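# Plug colored-button relays into matching panel sockets

## Task

Take every relay (small transparent box with a colored button on top) out of the black rack and insert it into the free panel socket whose colored marker matches that button. Press it fully home so it matches the relays already seated: button facing the same side as theirs, top at the same height, and upright. No click signals that it is seated. Each correctly seated relay counts, but any relay left in a wrong socket fails the job, and so does any relay that was already seated ending up partly lifted or tilted. A relay counts only if it stays in place by itself once the gripper lets go. Nothing may be pushed or dropped off the table.

## Robot and tools

Robot: one FANUC CRX-5iA arm (joints J1 waist to J6 wrist roll) carrying a Robotiq 2F-85 two-finger parallel gripper, plus a wrist camera. There is only one arm, so every pose argument is a single row, never a list per arm.

Frames: all poses are in the scene frame. Its origin lies on the table surface below the arm base; +z is up, and +y is to the left when facing along +x. Positions are in metres; orientation is a unit quaternion given w first (qw, qx, qy, qz). In the gripper's own frame the fingers point along +z, close along y, and a flat block on the wrist sticks out about 9 cm toward +x. end_effector_position is the point midway between the pads when shut; closed fingertips extend about 19 mm past it (6 mm when wide open). Closing also pushes the fingertips roughly 13 mm farther out, so leave that clearance above any surface.

A row is always 10 numbers: x, y, z, qw, qx, qy, qz, position, force_limit, speed. The first seven are an absolute pose target for the gripper in the scene frame. The last three are scaled to [-1, 1]: position +1 = fully open (85 mm), about -0.8 = pads touching, -1 = squeeze until blocked; force_limit -1 ≈ 20 N, 0 ≈ 128 N, +1 ≈ 235 N per pad; speed -1 ≈ 20 mm/s, 0 ≈ 85, +1 ≈ 150 mm/s of gap change. Faster closing adds a few newtons of grip. Repeat the orientation quaternion in every row if you want to hold it.

Tools:
- execute_actions(actions): a list of actions; each action is a table of 1 to 15 rows, one row per 1/30 s step, and a short table repeats its final row to fill 15 steps. An empty list just reports state and images. Any target more than 0.6 m from the gripper's current position along any gripper axis is rejected; a malformed action or a first action that fails this check cancels the whole call. Each step the commanded pose is clipped to within 70 mm and 16 degrees of the measured pose, so long jumps need several actions; position takes priority over orientation.
- move(target, speed, blocking): target is one 10-number row (absolute pose plus finger values, the finger values applied at once). The gripper follows a straight path there; speed is in m/s, 0.002 to 0.5 (default 0.25), turning at up to double that in rad/s. A path is 0.5 to 10 s long. It does not avoid obstacles and may overshoot speed near a straight arm. blocking=false returns after 0.5 s while motion continues; then use wait or stop before sending anything else. The result adds a move: line (done, off_target, moving, held, fault) with the limits that acted (paced = pose clipped, held = steps blocked) and the remaining distance to target.
- wait(seconds): 0 to 10 s, holding the last command; returns early when a running move ends.
- stop(): brakes a running move; the fingers continue.
- zoom_image(camera, region): camera is cam_head_left, cam_head_right or cam_wrist; region is [x0, y0, x1, y1] in pixels of that camera's latest image, origin top-left, at most 504 x 504.
- read_manual(section): licence texts only.
- finished_scene(scene): ends the current scene (give its number); irreversible.

Results: the state line reports end_effector_position and end_effector_quat_wxyz (the printed position may be off, more so at long reach). Hand target is the pose the controller is currently driving toward. object_status: 0 moving, 1 blocked while opening, 2 blocked while closing (an object is gripped), 3 reached the commanded position or pads met. To grip, send position -1, keep it, and confirm status 2. position_measured is in counts: 3 open, ~78 = 60 mm, ~130 = 40 mm, ~180 = 20 mm, ~230 pads together. Fingers that have stopped ignore new force or speed values until position changes by at least 0.01; to loosen a grip, open first. Flange force is the estimated external force on the gripper including held weight; it is noisy. A pose unreachable line means the clearance check altered or blocked the command. Images arrive in the order cam_head_left (672x504), cam_head_right (672x504), cam_wrist (504x504), with calibration supplied.

Cautions: the arm is stiff. Commanding even slightly past a firm contact, or moving fast into it, can trigger a torque fault (joint load limits 144 N m for the first three joints, 36 N m for the wrist joints) or a force fault at 150 N, freezing the arm for 10 s and dropping the rest of the call. Insert relays with slow moves and small overshoot, and watch for MOTOR HOT warnings. Random tugs may pull on a held part or shove loose objects. Avoid dropping relays, striking or dislodging the already seated ones, and knocking anything off the table. Release the relay and confirm in the images that it stays seated, upright and level before ending the scene.

Each tool is called after "Call:" in YAML: its name, and indented under it one key for each argument.

## Session

Call:
execute_actions:
  actions: []

Scene clock: 0.00 s.
end_effector_position=(+0.3654, +0.4918, +0.3353) position_measured=3 object_status=3 end_effector_quat_wxyz=(+0.268, +0.404, +0.804, -0.344)
Joint positions: [ 1.337  1.201  0.993  0.466 -2.231 -2.14 ]
Joint velocities: [ 0.     0.001 -0.001 -0.002 -0.    -0.001]
Flange force (N, the push that the arm receives, along the gripper's own x y z axes): no reading
Hand target: +0.365, +0.492, +0.335; +0.268, +0.404, +0.804, -0.344

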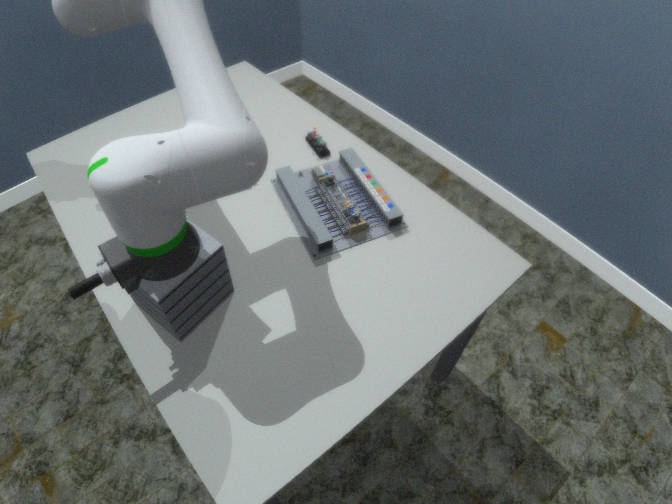

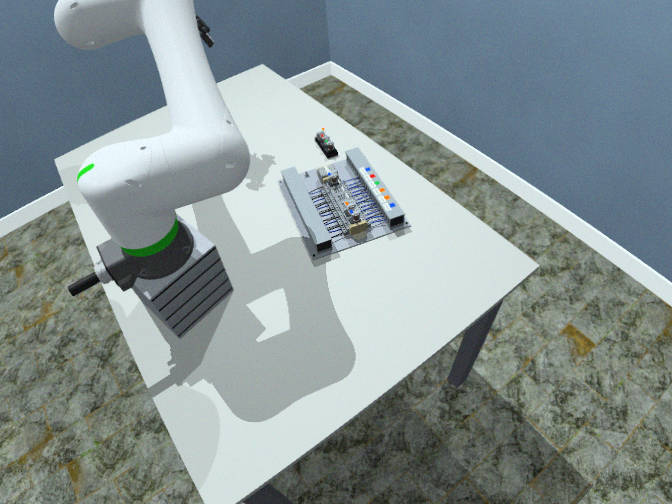

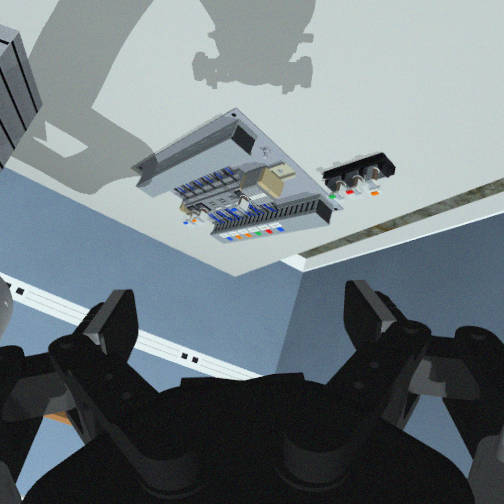

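Call:
zoom_image:
  camera: "cam_head_left"
  region: [260, 115, 420, 265]

Call:
zoom_image:
  camera: "cam_head_right"
  region: [265, 115, 425, 265]

Call:
zoom_image:
  camera: "cam_wrist"
  region: [130, 100, 410, 260]

Region (260, 115, 420, 265) of cam_head_left's 672x504 image, scaled by 3.150, with more detail than that image has; it fills the top 472 rows of this view, and the rest is white.

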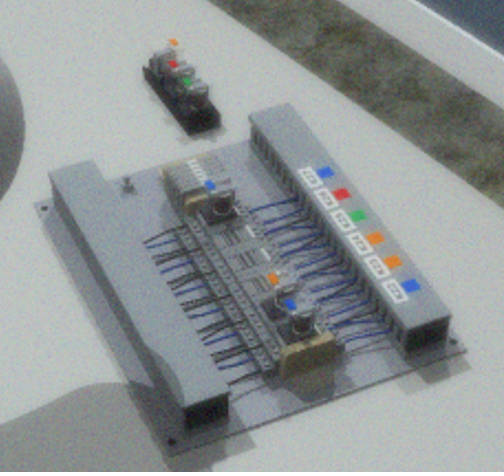

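Region (265, 115, 425, 265) of cam_head_right's 672x504 image, scaled by 3.150, with more detail than that image has; it fills the top 472 rows of this view, and the rest is white.

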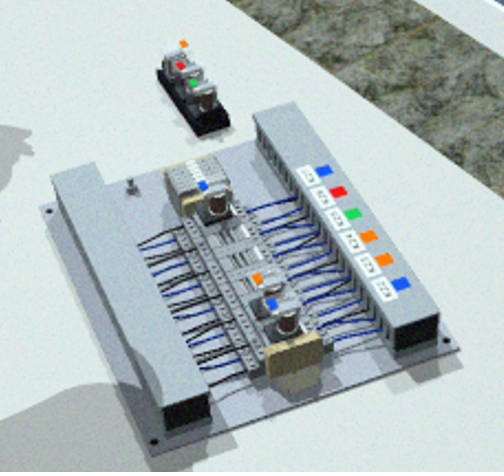

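Region (130, 100, 410, 260) of cam_wrist's 504x504 image, scaled by 1.800, with more detail than that image has; it fills the top 288 rows of this view, and the rest is white.

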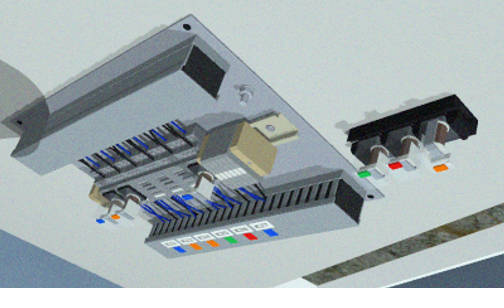

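Call:
move:
  target: [0.48, 0.0, 0.3, 0, 0.7071, 0.7071, 0, 1, 0, 0]
  speed: 0.3

Scene clock: 23.80 s.
end_effector_position=(+0.4774, +0.0002, +0.2991) position_measured=3 object_status=3 end_effector_quat_wxyz=(-0.002, +0.707, +0.707, -0.001)
Joint positions: [ 0.35   0.127 -0.253  0.069 -1.202 -1.935]
Joint velocities: [-0.001  0.001  0.002  0.     0.     0.001]
Flange force (N, the push that the arm receives, along the gripper's own x y z axes): [-0.7 -0.5 -0.7]
Hand target: +0.477, +0.000, +0.299; -0.002, +0.707, +0.707, -0.001
Off the commanded pose: 0.003 m, 0 deg.
move: done
camera_calibration (this result's frames):
cam_wrist: T_world_to_cam=[[0.998327, -0.0143342, 0.0560159, -0.500016], [-0.0308906, -0.951163, 0.30714, -0.0529342], [0.0488776, -0.308357, -0.950014, 0.412861], [0, 0, 0, 1]] pos_world=[0.477364, 0.0697921, 0.436491]

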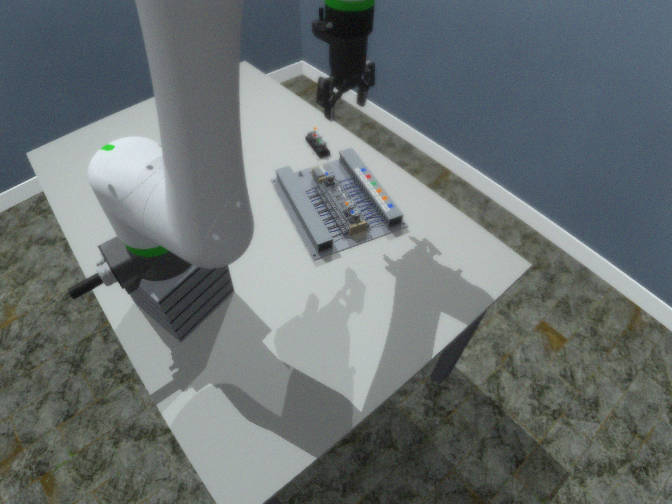

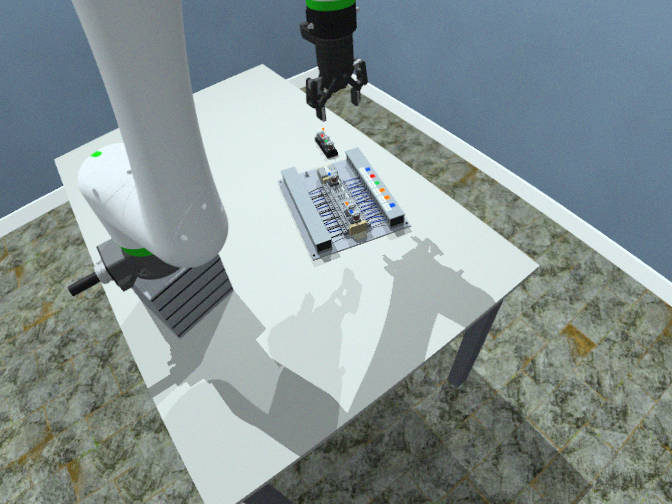

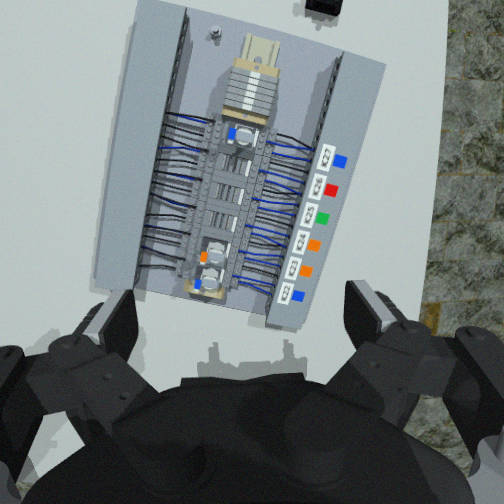

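Call:
zoom_image:
  camera: "cam_wrist"
  region: [160, 100, 370, 320]

Region (160, 100, 370, 320) of cam_wrist's 504x504 image, scaled by 2.291, with more detail than that image has; it fills the left 481 columns of this view, and the rest is white.

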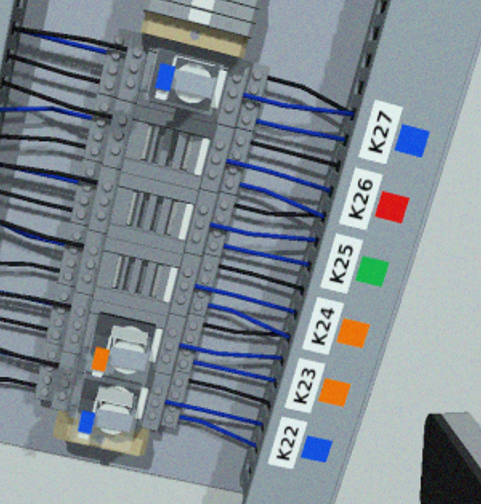

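Call:
move:
  target: [0.54, 0.17, 0.2, 0, 0.7934, 0.6088, 0, 1, 0, 0]
  speed: 0.3

Scene clock: 42.07 s.
end_effector_position=(+0.5406, +0.1694, +0.2002) position_measured=3 object_status=3 end_effector_quat_wxyz=(+0.000, +0.793, +0.609, -0.000)
Joint positions: [ 0.586  0.465 -0.094  0.076 -1.036 -2.447]
Joint velocities: [ 0.001 -0.    -0.    -0.    -0.003 -0.   ]
Flange force (N, the push that the arm receives, along the gripper's own x y z axes): [2.4 3.6 2.4]
Hand target: +0.541, +0.169, +0.200; +0.000, +0.793, +0.609, -0.000
Off the commanded pose: 0.001 m, 0 deg.
move: done
camera_calibration (this result's frames):
cam_wrist: T_world_to_cam=[[0.960289, -0.27231, 0.0607608, -0.491825], [-0.27748, -0.90937, 0.30992, 0.265989], [-0.0291401, -0.314473, -0.948819, 0.41087], [0, 0, 0, 1]] pos_world=[0.558073, 0.237162, 0.337289]

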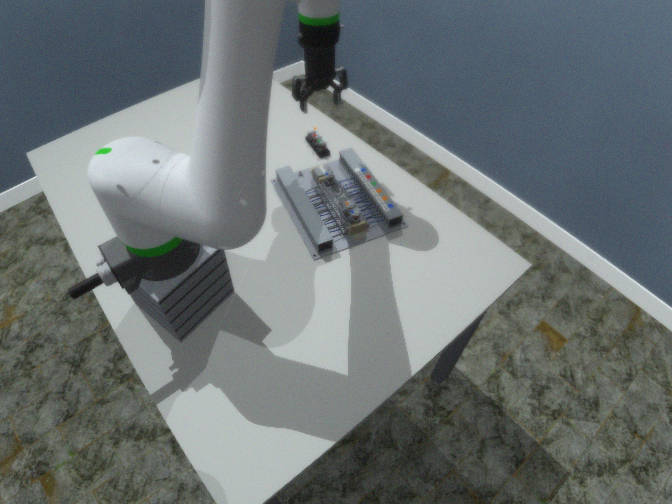

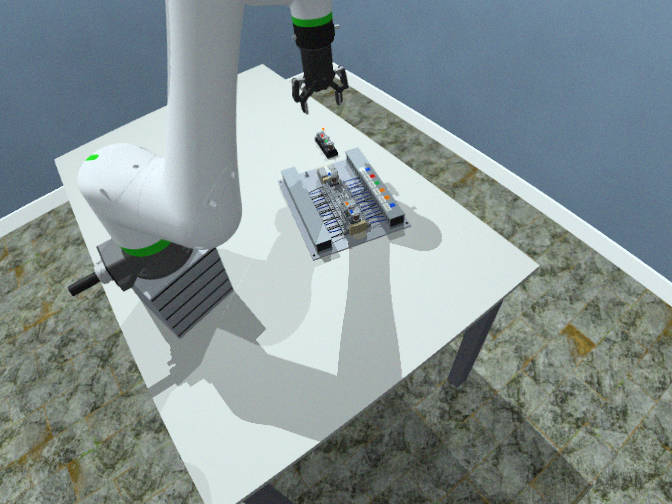

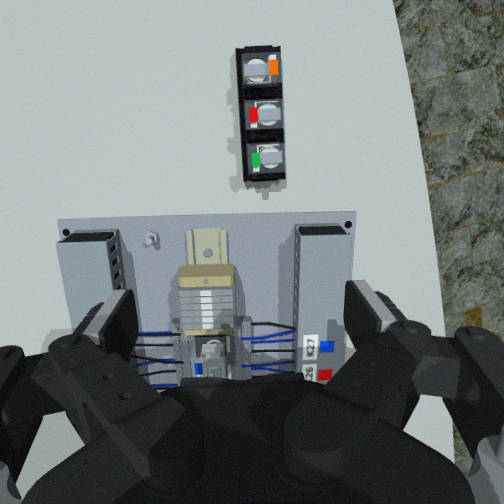

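Call:
zoom_image:
  camera: "cam_wrist"
  region: [190, 30, 330, 200]

Region (190, 30, 330, 200) of cam_wrist's 504x504 image, scaled by 2.965, with more detail than that image has; it fills the left 415 columns of this view, and the rest is white.

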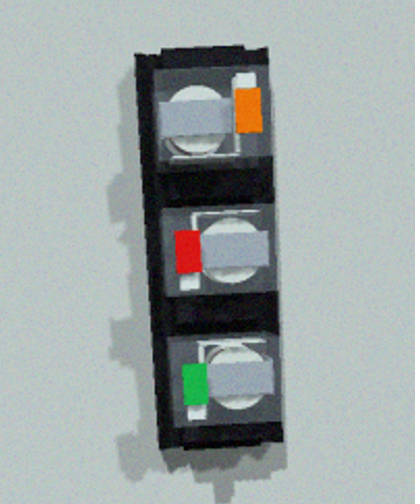

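Call:
move:
  target: [0.5783, 0.2088, 0.11, 0, 0.781, 0.6246, 0, 0.1, 0, 0]
  speed: 0.2

Scene clock: 60.37 s.
end_effector_position=(+0.5784, +0.2087, +0.1102) position_measured=117 object_status=3 end_effector_quat_wxyz=(+0.000, +0.781, +0.625, +0.000)
Joint positions: [ 0.597  0.691  0.015  0.081 -0.919 -2.427]
Joint velocities: [-0.001  0.002 -0.001 -0.001 -0.     0.   ]
Flange force (N, the push that the arm receives, along the gripper's own x y z axes): [0.5 0.8 0.4]
Hand target: +0.578, +0.209, +0.110; +0.000, +0.781, +0.625, -0.000
Off the commanded pose: 0.000 m, 0 deg.
move: done
camera_calibration (this result's frames):
cam_wrist: T_world_to_cam=[[0.970522, -0.233347, 0.0603013, -0.525946], [-0.240434, -0.920073, 0.309286, 0.321029], [-0.0166894, -0.314667, -0.949055, 0.331819], [0, 0, 0, 1]] pos_world=[0.593166, 0.277054, 0.24734]

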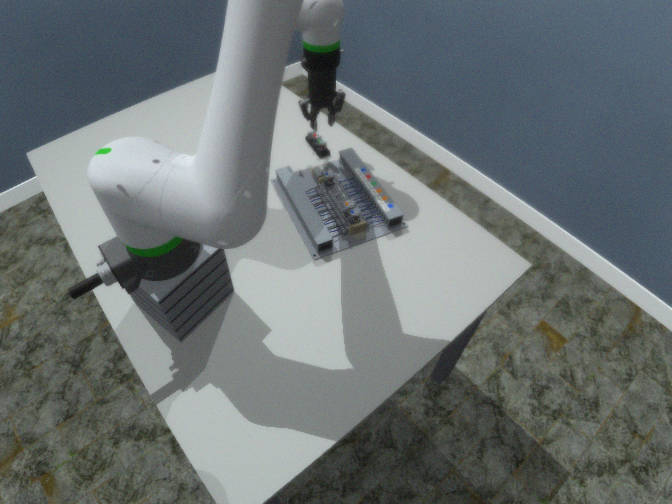

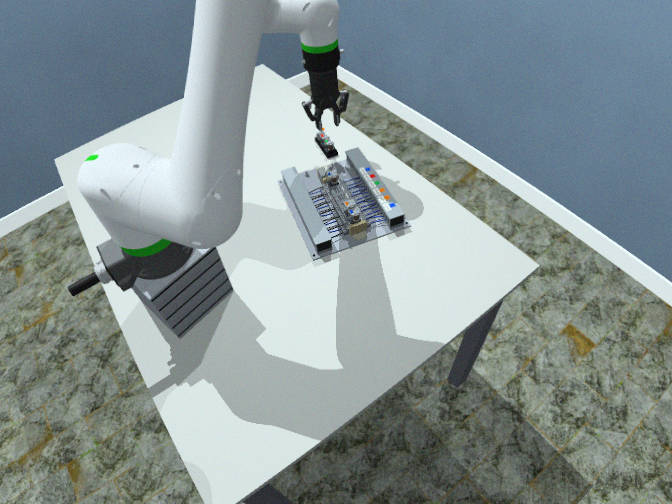

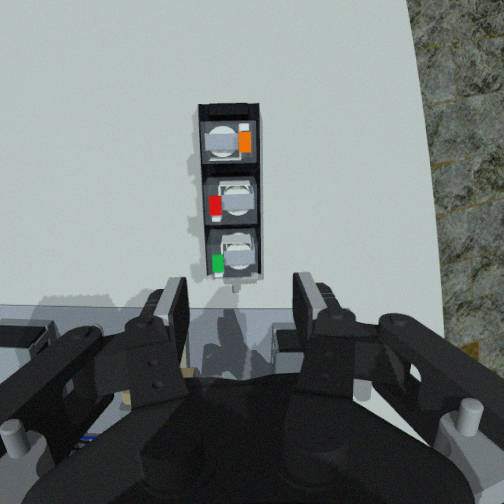

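Call:
zoom_image:
  camera: "cam_wrist"
  region: [150, 90, 340, 320]

Region (150, 90, 340, 320) of cam_wrist's 504x504 image, scaled by 2.191, with more detail than that image has; it fills the left 416 columns of this view, and the rest is white.

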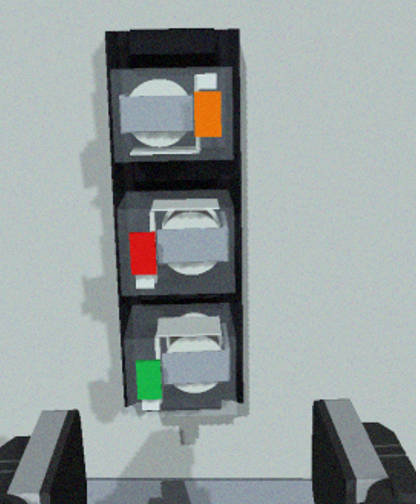

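Call:
move:
  target: [0.5785, 0.2101, 0.057, 0, 0.781, 0.6246, 0, 0.1, -0.4, 0]
  speed: 0.06

Call:
zoom_image:
  camera: "cam_wrist"
  region: [130, 180, 370, 400]

Scene clock: 77.73 s.
end_effector_position=(+0.5784, +0.2100, +0.0570) position_measured=117 object_status=3 end_effector_quat_wxyz=(+0.000, +0.781, +0.625, -0.000)
Joint positions: [ 0.593  0.775  0.004  0.088 -0.826 -2.433]
Joint velocities: [ 0.    -0.    -0.001  0.001 -0.     0.   ]
Flange force (N, the push that the arm receives, along the gripper's own x y z axes): [-1.0 -0.9 -0.2]
Hand target: +0.578, +0.210, +0.057; +0.000, +0.781, +0.625, -0.000
Off the commanded pose: 0.000 m, 0 deg.
move: done
camera_calibration (this result's frames):
cam_wrist: T_world_to_cam=[[0.970505, -0.233474, 0.0600777, -0.5224], [-0.240482, -0.920033, 0.309365, 0.3387], [-0.016955, -0.314688, -0.949044, 0.281989], [0, 0, 0, 1]] pos_world=[0.593224, 0.278388, 0.194223]

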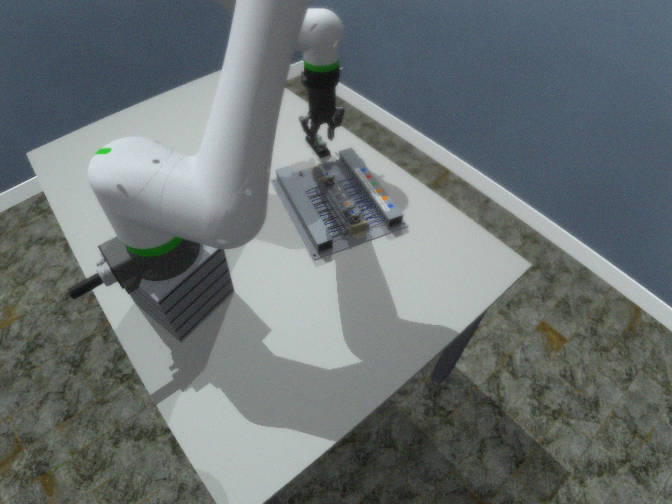

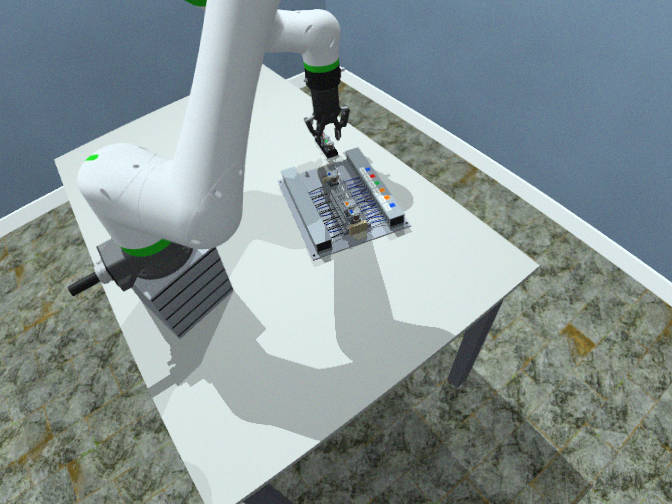

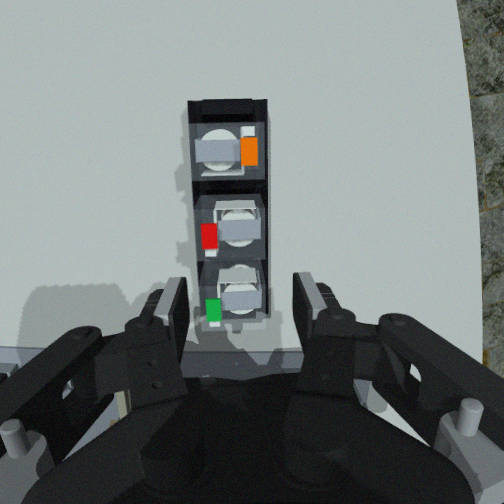

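Region (130, 180, 370, 400) of cam_wrist's 504x504 image, scaled by 2.100, with more detail than that image has; it fills the top 462 rows of this view, and the rest is white.

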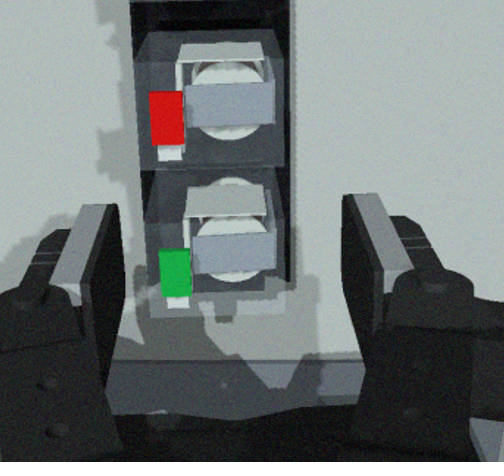

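Call:
execute_actions:
  actions:
    - [[0.5762,0.2108,0.057,0,0.781,0.6246,0,0.1,-0.4,0]]
    - [[0.5762,0.2108,0.057,0,0.781,0.6246,0,-1,-0.4,-0.3]]
    - [[0.5762,0.2108,0.057,0,0.781,0.6246,0,-1,-0.4,-0.3]]

Scene clock: 89.57 s.
end_effector_position=(+0.5762, +0.2108, +0.0571) position_measured=166 object_status=2 end_effector_quat_wxyz=(+0.000, +0.781, +0.625, +0.000)
Joint positions: [ 0.596  0.772 -0.002  0.088 -0.823 -2.437]
Joint velocities: [ 0.    -0.001 -0.001  0.     0.001  0.   ]
Flange force (N, the push that the arm receives, along the gripper's own x y z axes): [0.0 -3.1 -8.1]
Flange force at the end of the 1st action (N, along the gripper's axes at the end of the call): [-0.1 -1.2 0.7]
Flange force at the end of the 2nd action (N, along the gripper's axes at the end of the call): [0.2 -3.6 -7.8]
Hand target: +0.576, +0.211, +0.057; +0.000, +0.781, +0.625, +0.000
Off the commanded pose: 0.000 m, 0 deg.
camera_calibration (this result's frames):
cam_wrist: T_world_to_cam=[[0.970507, -0.233443, 0.0601643, -0.520091], [-0.240484, -0.920092, 0.309189, 0.338914], [-0.0168213, -0.314539, -0.949096, 0.282126], [0, 0, 0, 1]] pos_world=[0.591001, 0.27916, 0.194267]

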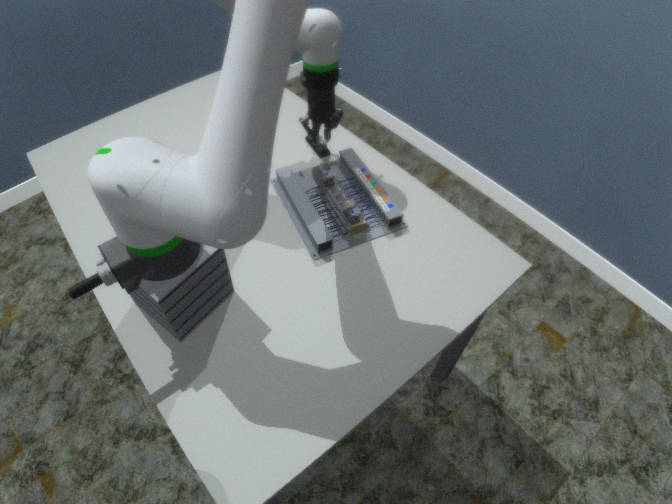

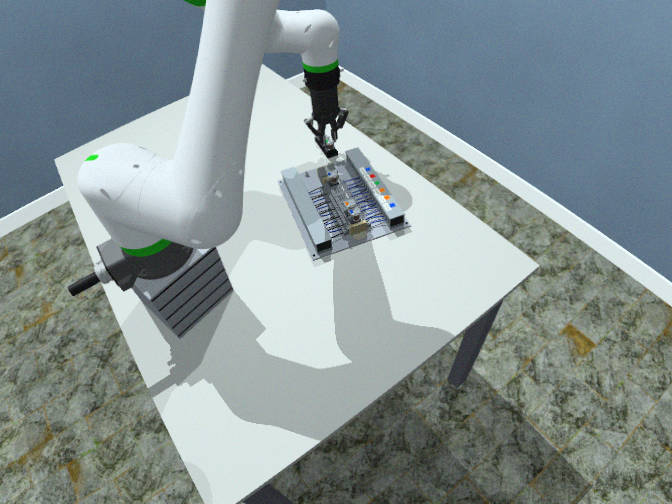

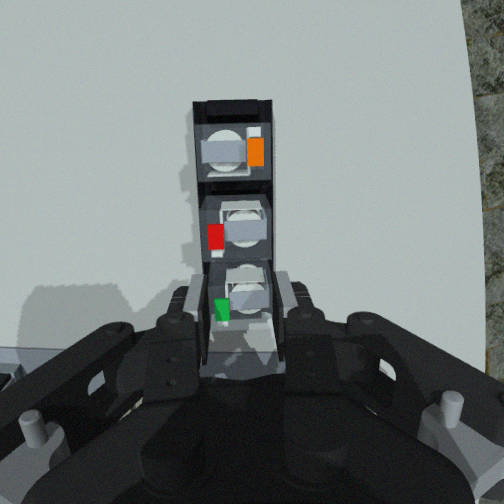

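Call:
move:
  target: [0.5762,0.2108,0.14,0,0.781,0.6246,0,-1,-0.4,-0.3]
  speed: 0.12

Call:
move:
  target: [0.4678,0.007,0.135,0,0.7934,0.6088,0,-1,-0.4,-0.3]
  speed: 0.25

Call:
move:
  target: [0.4678,0.007,0.1,0,0.7934,0.6088,0,-1,-0.4,-0.3]
  speed: 0.06

Call:
zoom_image:
  camera: "cam_wrist"
  region: [140, 130, 350, 370]

Scene clock: 99.93 s.
end_effector_position=(+0.5762, +0.2109, +0.1399) position_measured=166 object_status=2 end_effector_quat_wxyz=(-0.000, +0.781, +0.625, -0.000)
Joint positions: [ 0.605  0.647  0.024  0.077 -0.973 -2.43 ]
Joint velocities: [-0.    -0.001  0.001 -0.    -0.001  0.   ]
Flange force (N, the push that the arm receives, along the gripper's own x y z axes): [0.8 2.0 1.2]
Hand target: +0.576, +0.211, +0.140; -0.000, +0.781, +0.625, +0.000
Off the commanded pose: 0.000 m, 0 deg.
move: done
camera_calibration (this result's frames):
cam_wrist: T_world_to_cam=[[0.97054, -0.233374, 0.059911, -0.525038], [-0.240337, -0.920105, 0.309266, 0.313242], [-0.01705, -0.314553, -0.949087, 0.360842], [0, 0, 0, 1]] pos_world=[0.591006, 0.279189, 0.277051]

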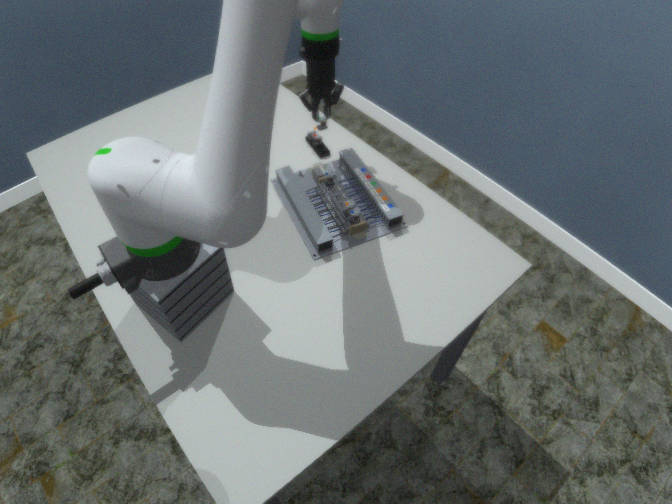

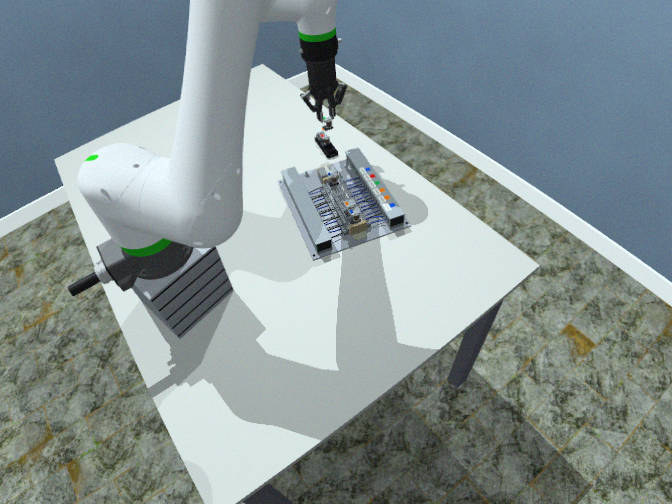

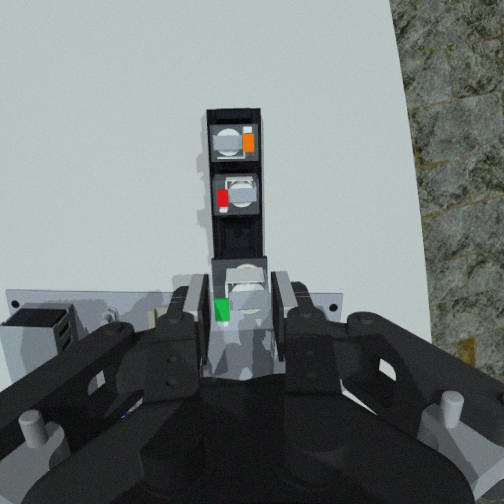

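Scene clock: 101.27 s.
end_effector_position=(+0.4670, +0.0077, +0.1350) position_measured=166 object_status=2 end_effector_quat_wxyz=(-0.000, +0.793, +0.609, +0.000)
Joint positions: [ 0.35   0.331 -0.458  0.095 -0.791 -2.238]
Joint velocities: [-0.    -0.001  0.    -0.    -0.     0.   ]
Flange force (N, the push that the arm receives, along the gripper's own x y z axes): [0.1 1.0 1.7]
Hand target: +0.467, +0.008, +0.135; -0.000, +0.793, +0.609, +0.000
Off the commanded pose: 0.001 m, 0 deg.
move: done
camera_calibration (this result's frames):
cam_wrist: T_world_to_cam=[[0.960357, -0.272328, 0.0596068, -0.461038], [-0.277175, -0.909896, 0.308647, 0.118747], [-0.0298172, -0.312933, -0.949307, 0.296459], [0, 0, 0, 1]] pos_world=[0.484514, 0.0752656, 0.272261]

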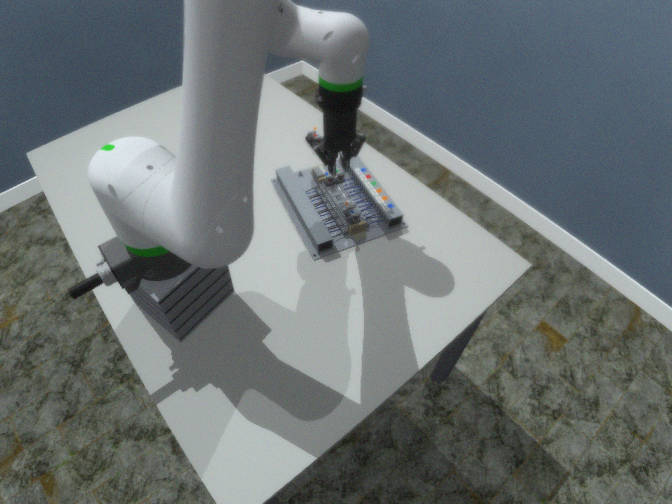

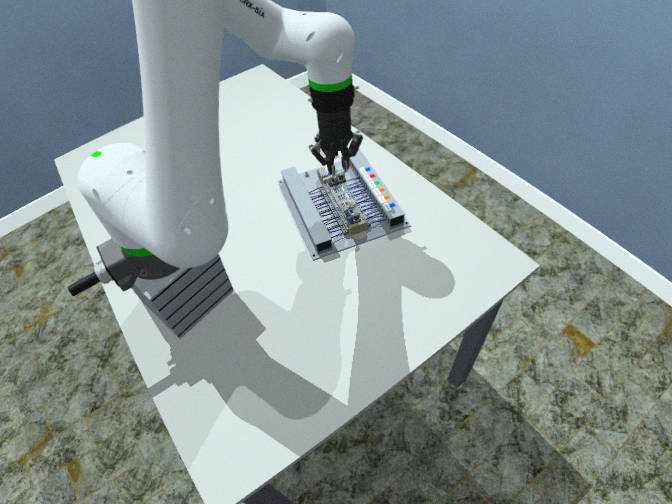

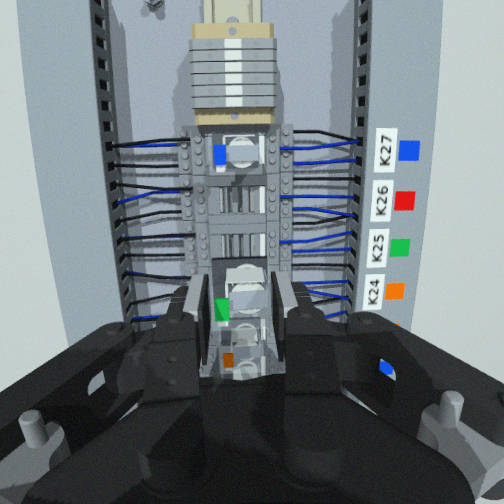

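Scene clock: 102.13 s.
end_effector_position=(+0.4678, +0.0070, +0.1001) position_measured=166 object_status=2 end_effector_quat_wxyz=(+0.000, +0.793, +0.609, +0.000)
Joint positions: [ 0.343  0.401 -0.474  0.105 -0.706 -2.244]
Joint velocities: [-0.     0.001  0.     0.001  0.     0.001]
Flange force (N, the push that the arm receives, along the gripper's own x y z axes): [0.0 1.2 0.2]
Hand target: +0.468, +0.007, +0.100; +0.000, +0.793, +0.609, -0.000
Off the commanded pose: 0.000 m, 0 deg.
move: done
camera_calibration (this result's frames):
cam_wrist: T_world_to_cam=[[0.960339, -0.272268, 0.0601563, -0.459993], [-0.277271, -0.90965, 0.309286, 0.129103], [-0.0294873, -0.313699, -0.949065, 0.26291], [0, 0, 0, 1]] pos_world=[0.485298, 0.0746723, 0.23726]

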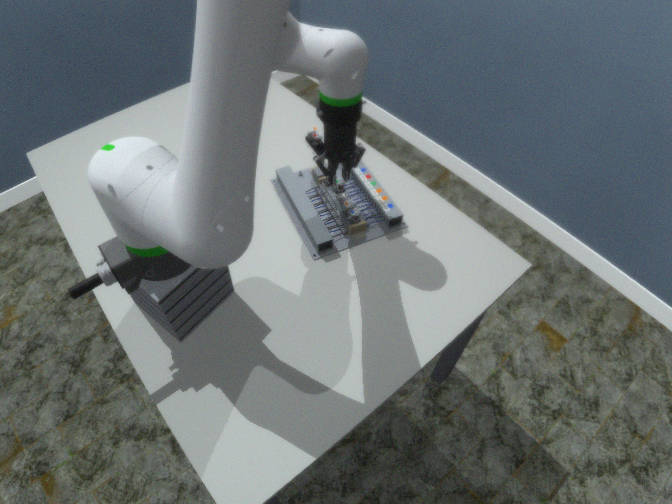

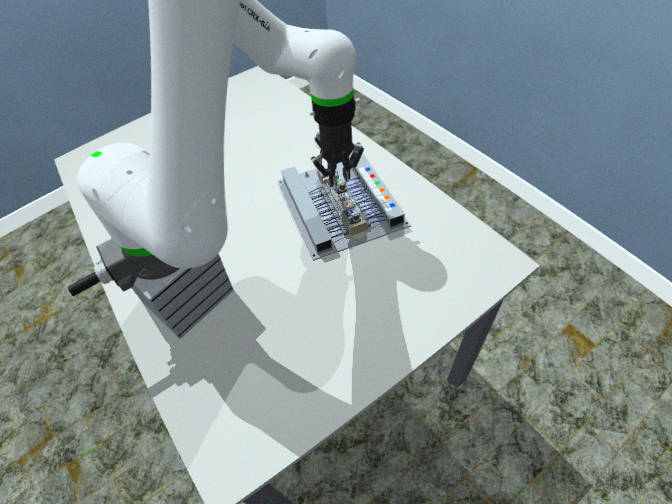

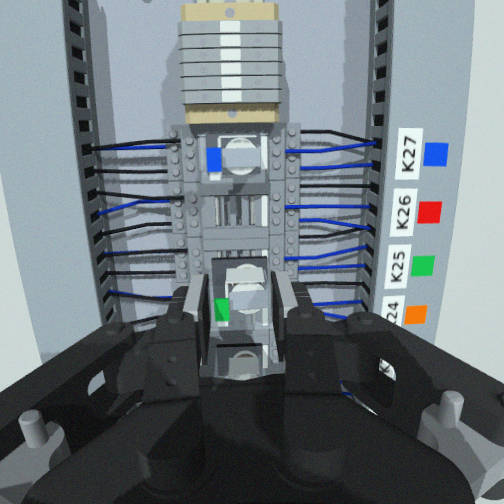

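Region (140, 130, 350, 370) of cam_wrist's 504x504 image, scaled by 2.100, with more detail than that image has; it fills the left 441 columns of this view, and the rest is white.

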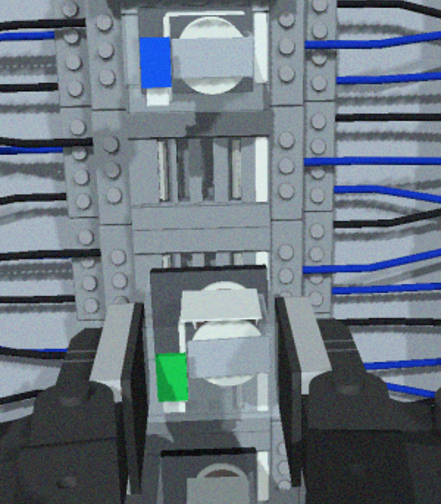

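Call:
move:
  target: [0.466,0.0051,0.089,0,0.7934,0.6088,0,-1,-0.4,-0.3]
  speed: 0.03

Call:
zoom_image:
  camera: "cam_wrist"
  region: [140, 130, 350, 370]

Call:
zoom_image:
  camera: "cam_head_right"
  region: [310, 150, 390, 240]

Scene clock: 138.30 s.
end_effector_position=(+0.4660, +0.0051, +0.0890) position_measured=166 object_status=2 end_effector_quat_wxyz=(+0.000, +0.793, +0.609, +0.000)
Joint positions: [ 0.339  0.42  -0.483  0.109 -0.677 -2.245]
Joint velocities: [-0.    -0.    -0.    -0.001  0.    -0.   ]
Flange force (N, the push that the arm receives, along the gripper's own x y z axes): [-0.5 -0.9 0.6]
Hand target: +0.466, +0.005, +0.089; +0.000, +0.793, +0.609, -0.000
Off the commanded pose: 0.000 m, 0 deg.
move: done
camera_calibration (this result's frames):
cam_wrist: T_world_to_cam=[[0.960351, -0.272236, 0.0601049, -0.458117], [-0.277225, -0.90967, 0.309267, 0.130302], [-0.0295178, -0.313667, -0.949074, 0.251804], [0, 0, 0, 1]] pos_world=[0.483509, 0.0727984, 0.226218]

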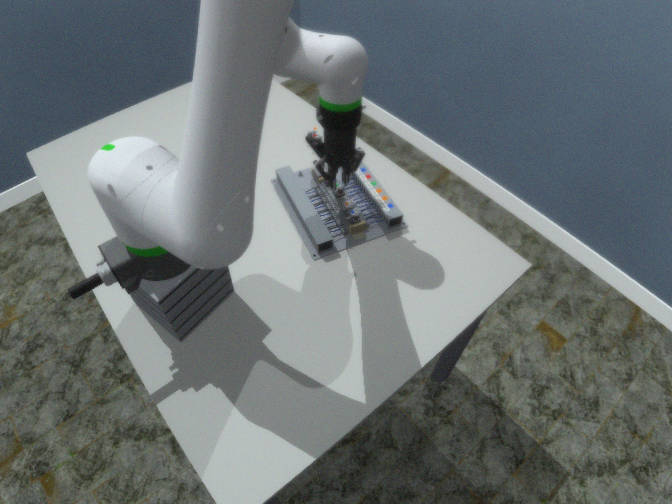

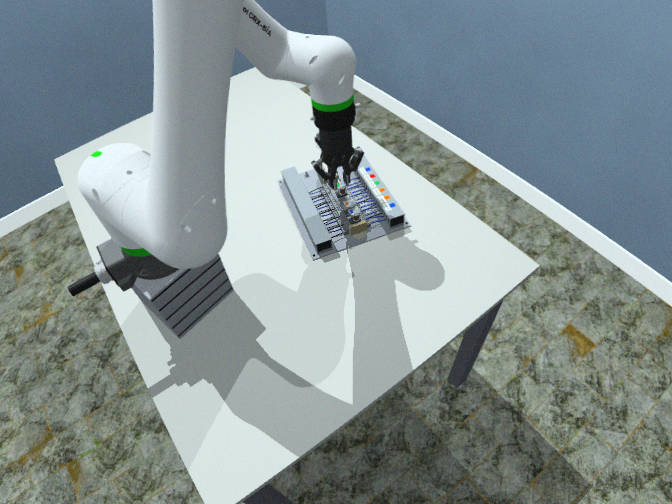

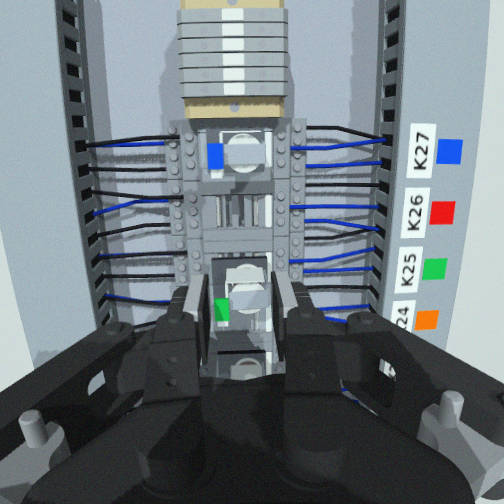

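Region (140, 130, 350, 370) of cam_wrist's 504x504 image, scaled by 2.100, with more detail than that image has; it fills the left 441 columns of this view, and the rest is white.

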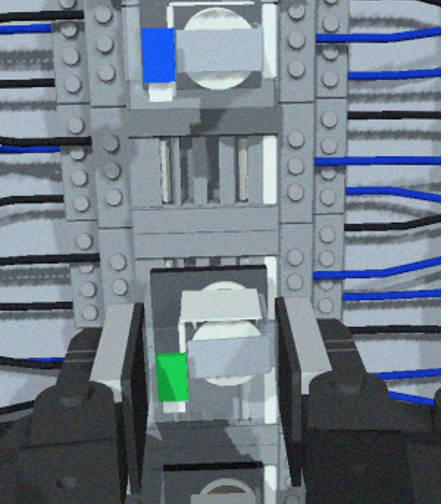

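Region (310, 150, 390, 240) of cam_head_right's 672x504 image, scaled by 5.600, with more detail than that image has.

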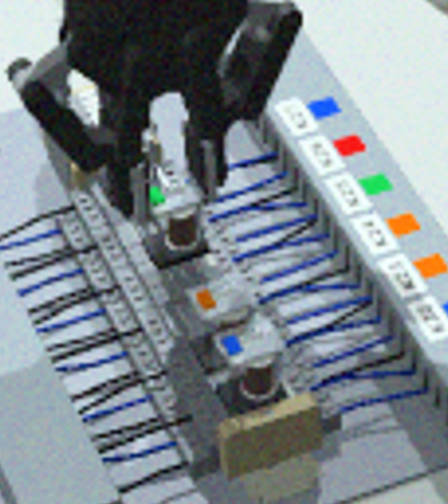

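Call:
execute_actions:
  actions:
    - [[0.4659,0.0051,0.087,0,0.7934,0.6088,0,-1,-0.4,-0.3]]
    - [[0.4659,0.0051,0.085,0,0.7934,0.6088,0,-1,-0.4,-0.3]]
    - [[0.4659,0.0051,0.0835,0,0.7934,0.6088,0,-1,-0.4,-0.3]]
    - [[0.4659,0.0051,0.082,0,0.7934,0.6088,0,-1,-0.4,-0.3]]

Scene clock: 151.23 s.
end_effector_position=(+0.4659, +0.0051, +0.0820) position_measured=166 object_status=2 end_effector_quat_wxyz=(+0.000, +0.793, +0.609, +0.000)
Joint positions: [ 0.338  0.434 -0.486  0.111 -0.66  -2.247]
Joint velocities: [-0.    -0.001 -0.001 -0.    -0.    -0.   ]
Flange force (N, the push that the arm receives, along the gripper's own x y z axes): [1.0 -9.1 -18.8]
Flange force at the end of the 1st action (N, along the gripper's axes at the end of the call): [1.3 2.2 0.7]
Flange force at the end of the 2nd action (N, along the gripper's axes at the end of the call): [0.3 -0.5 0.1]
Flange force at the end of the 3rd action (N, along the gripper's axes at the end of the call): [0.0 -0.8 0.4]
Hand target: +0.466, +0.005, +0.082; +0.000, +0.793, +0.609, -0.000
Off the commanded pose: 0.000 m, 0 deg.
camera_calibration (this result's frames):
cam_wrist: T_world_to_cam=[[0.960355, -0.272227, 0.0600951, -0.457609], [-0.277214, -0.909677, 0.309259, 0.132442], [-0.0295215, -0.313658, -0.949077, 0.245136], [0, 0, 0, 1]] pos_world=[0.483418, 0.0727948, 0.219194]

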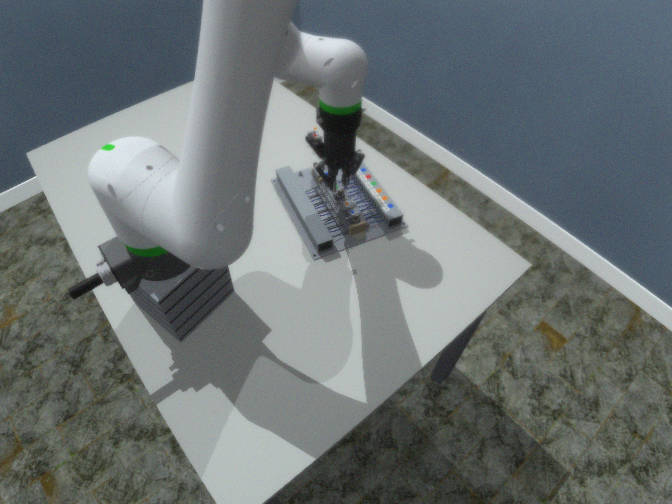

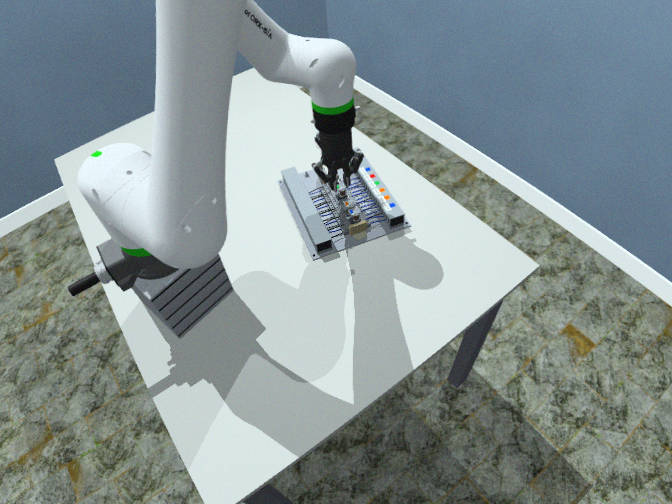

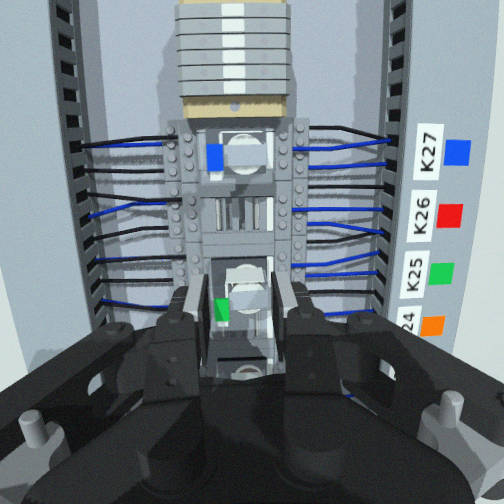

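Call:
execute_actions:
  actions:
    - [[0.4655,0.0052,0.082,0,0.7934,0.6088,0,-1,-0.4,-0.3]]
    - [[0.4655,0.0052,0.0813,0,0.7934,0.6088,0,-1,-0.4,-0.3]]

Call:
zoom_image:
  camera: "cam_wrist"
  region: [140, 130, 350, 370]

Scene clock: 155.87 s.
end_effector_position=(+0.4655, +0.0053, +0.0813) position_measured=166 object_status=2 end_effector_quat_wxyz=(+0.000, +0.793, +0.609, +0.000)
Joint positions: [ 0.338  0.435 -0.487  0.112 -0.658 -2.247]
Joint velocities: [ 0.  0.  0. -0.  0. -0.]
Flange force (N, the push that the arm receives, along the gripper's own x y z axes): [-1.7 -5.1 -28.4]
Flange force at the end of the 1st action (N, along the gripper's axes at the end of the call): [-2.3 0.4 -6.6]
Hand target: +0.465, +0.005, +0.081; +0.000, +0.793, +0.609, -0.000
Off the commanded pose: 0.000 m, 0 deg.
camera_calibration (this result's frames):
cam_wrist: T_world_to_cam=[[0.960381, -0.272118, 0.0601625, -0.457188], [-0.277133, -0.909715, 0.309218, 0.132658], [-0.029413, -0.31364, -0.949086, 0.244488], [0, 0, 0, 1]] pos_world=[0.48303, 0.0729528, 0.218526]

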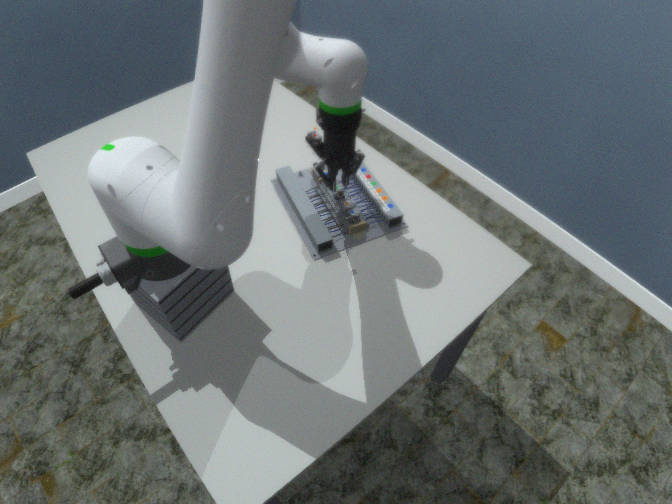

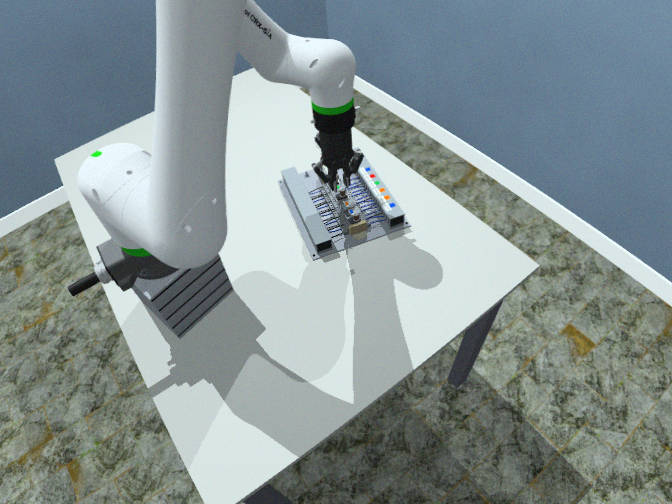

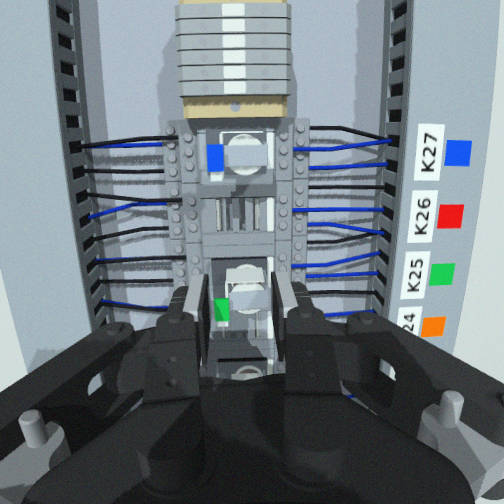

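Region (140, 130, 350, 370) of cam_wrist's 504x504 image, scaled by 2.100, with more detail than that image has; it fills the left 441 columns of this view, and the rest is white.

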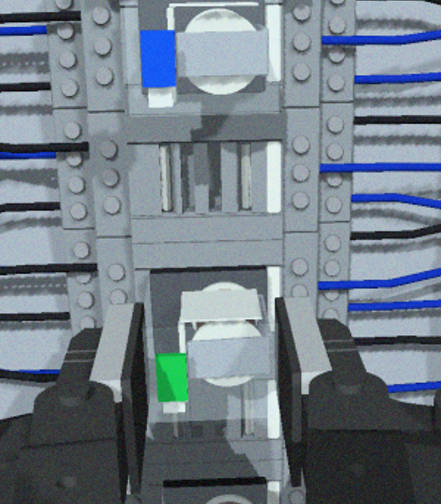

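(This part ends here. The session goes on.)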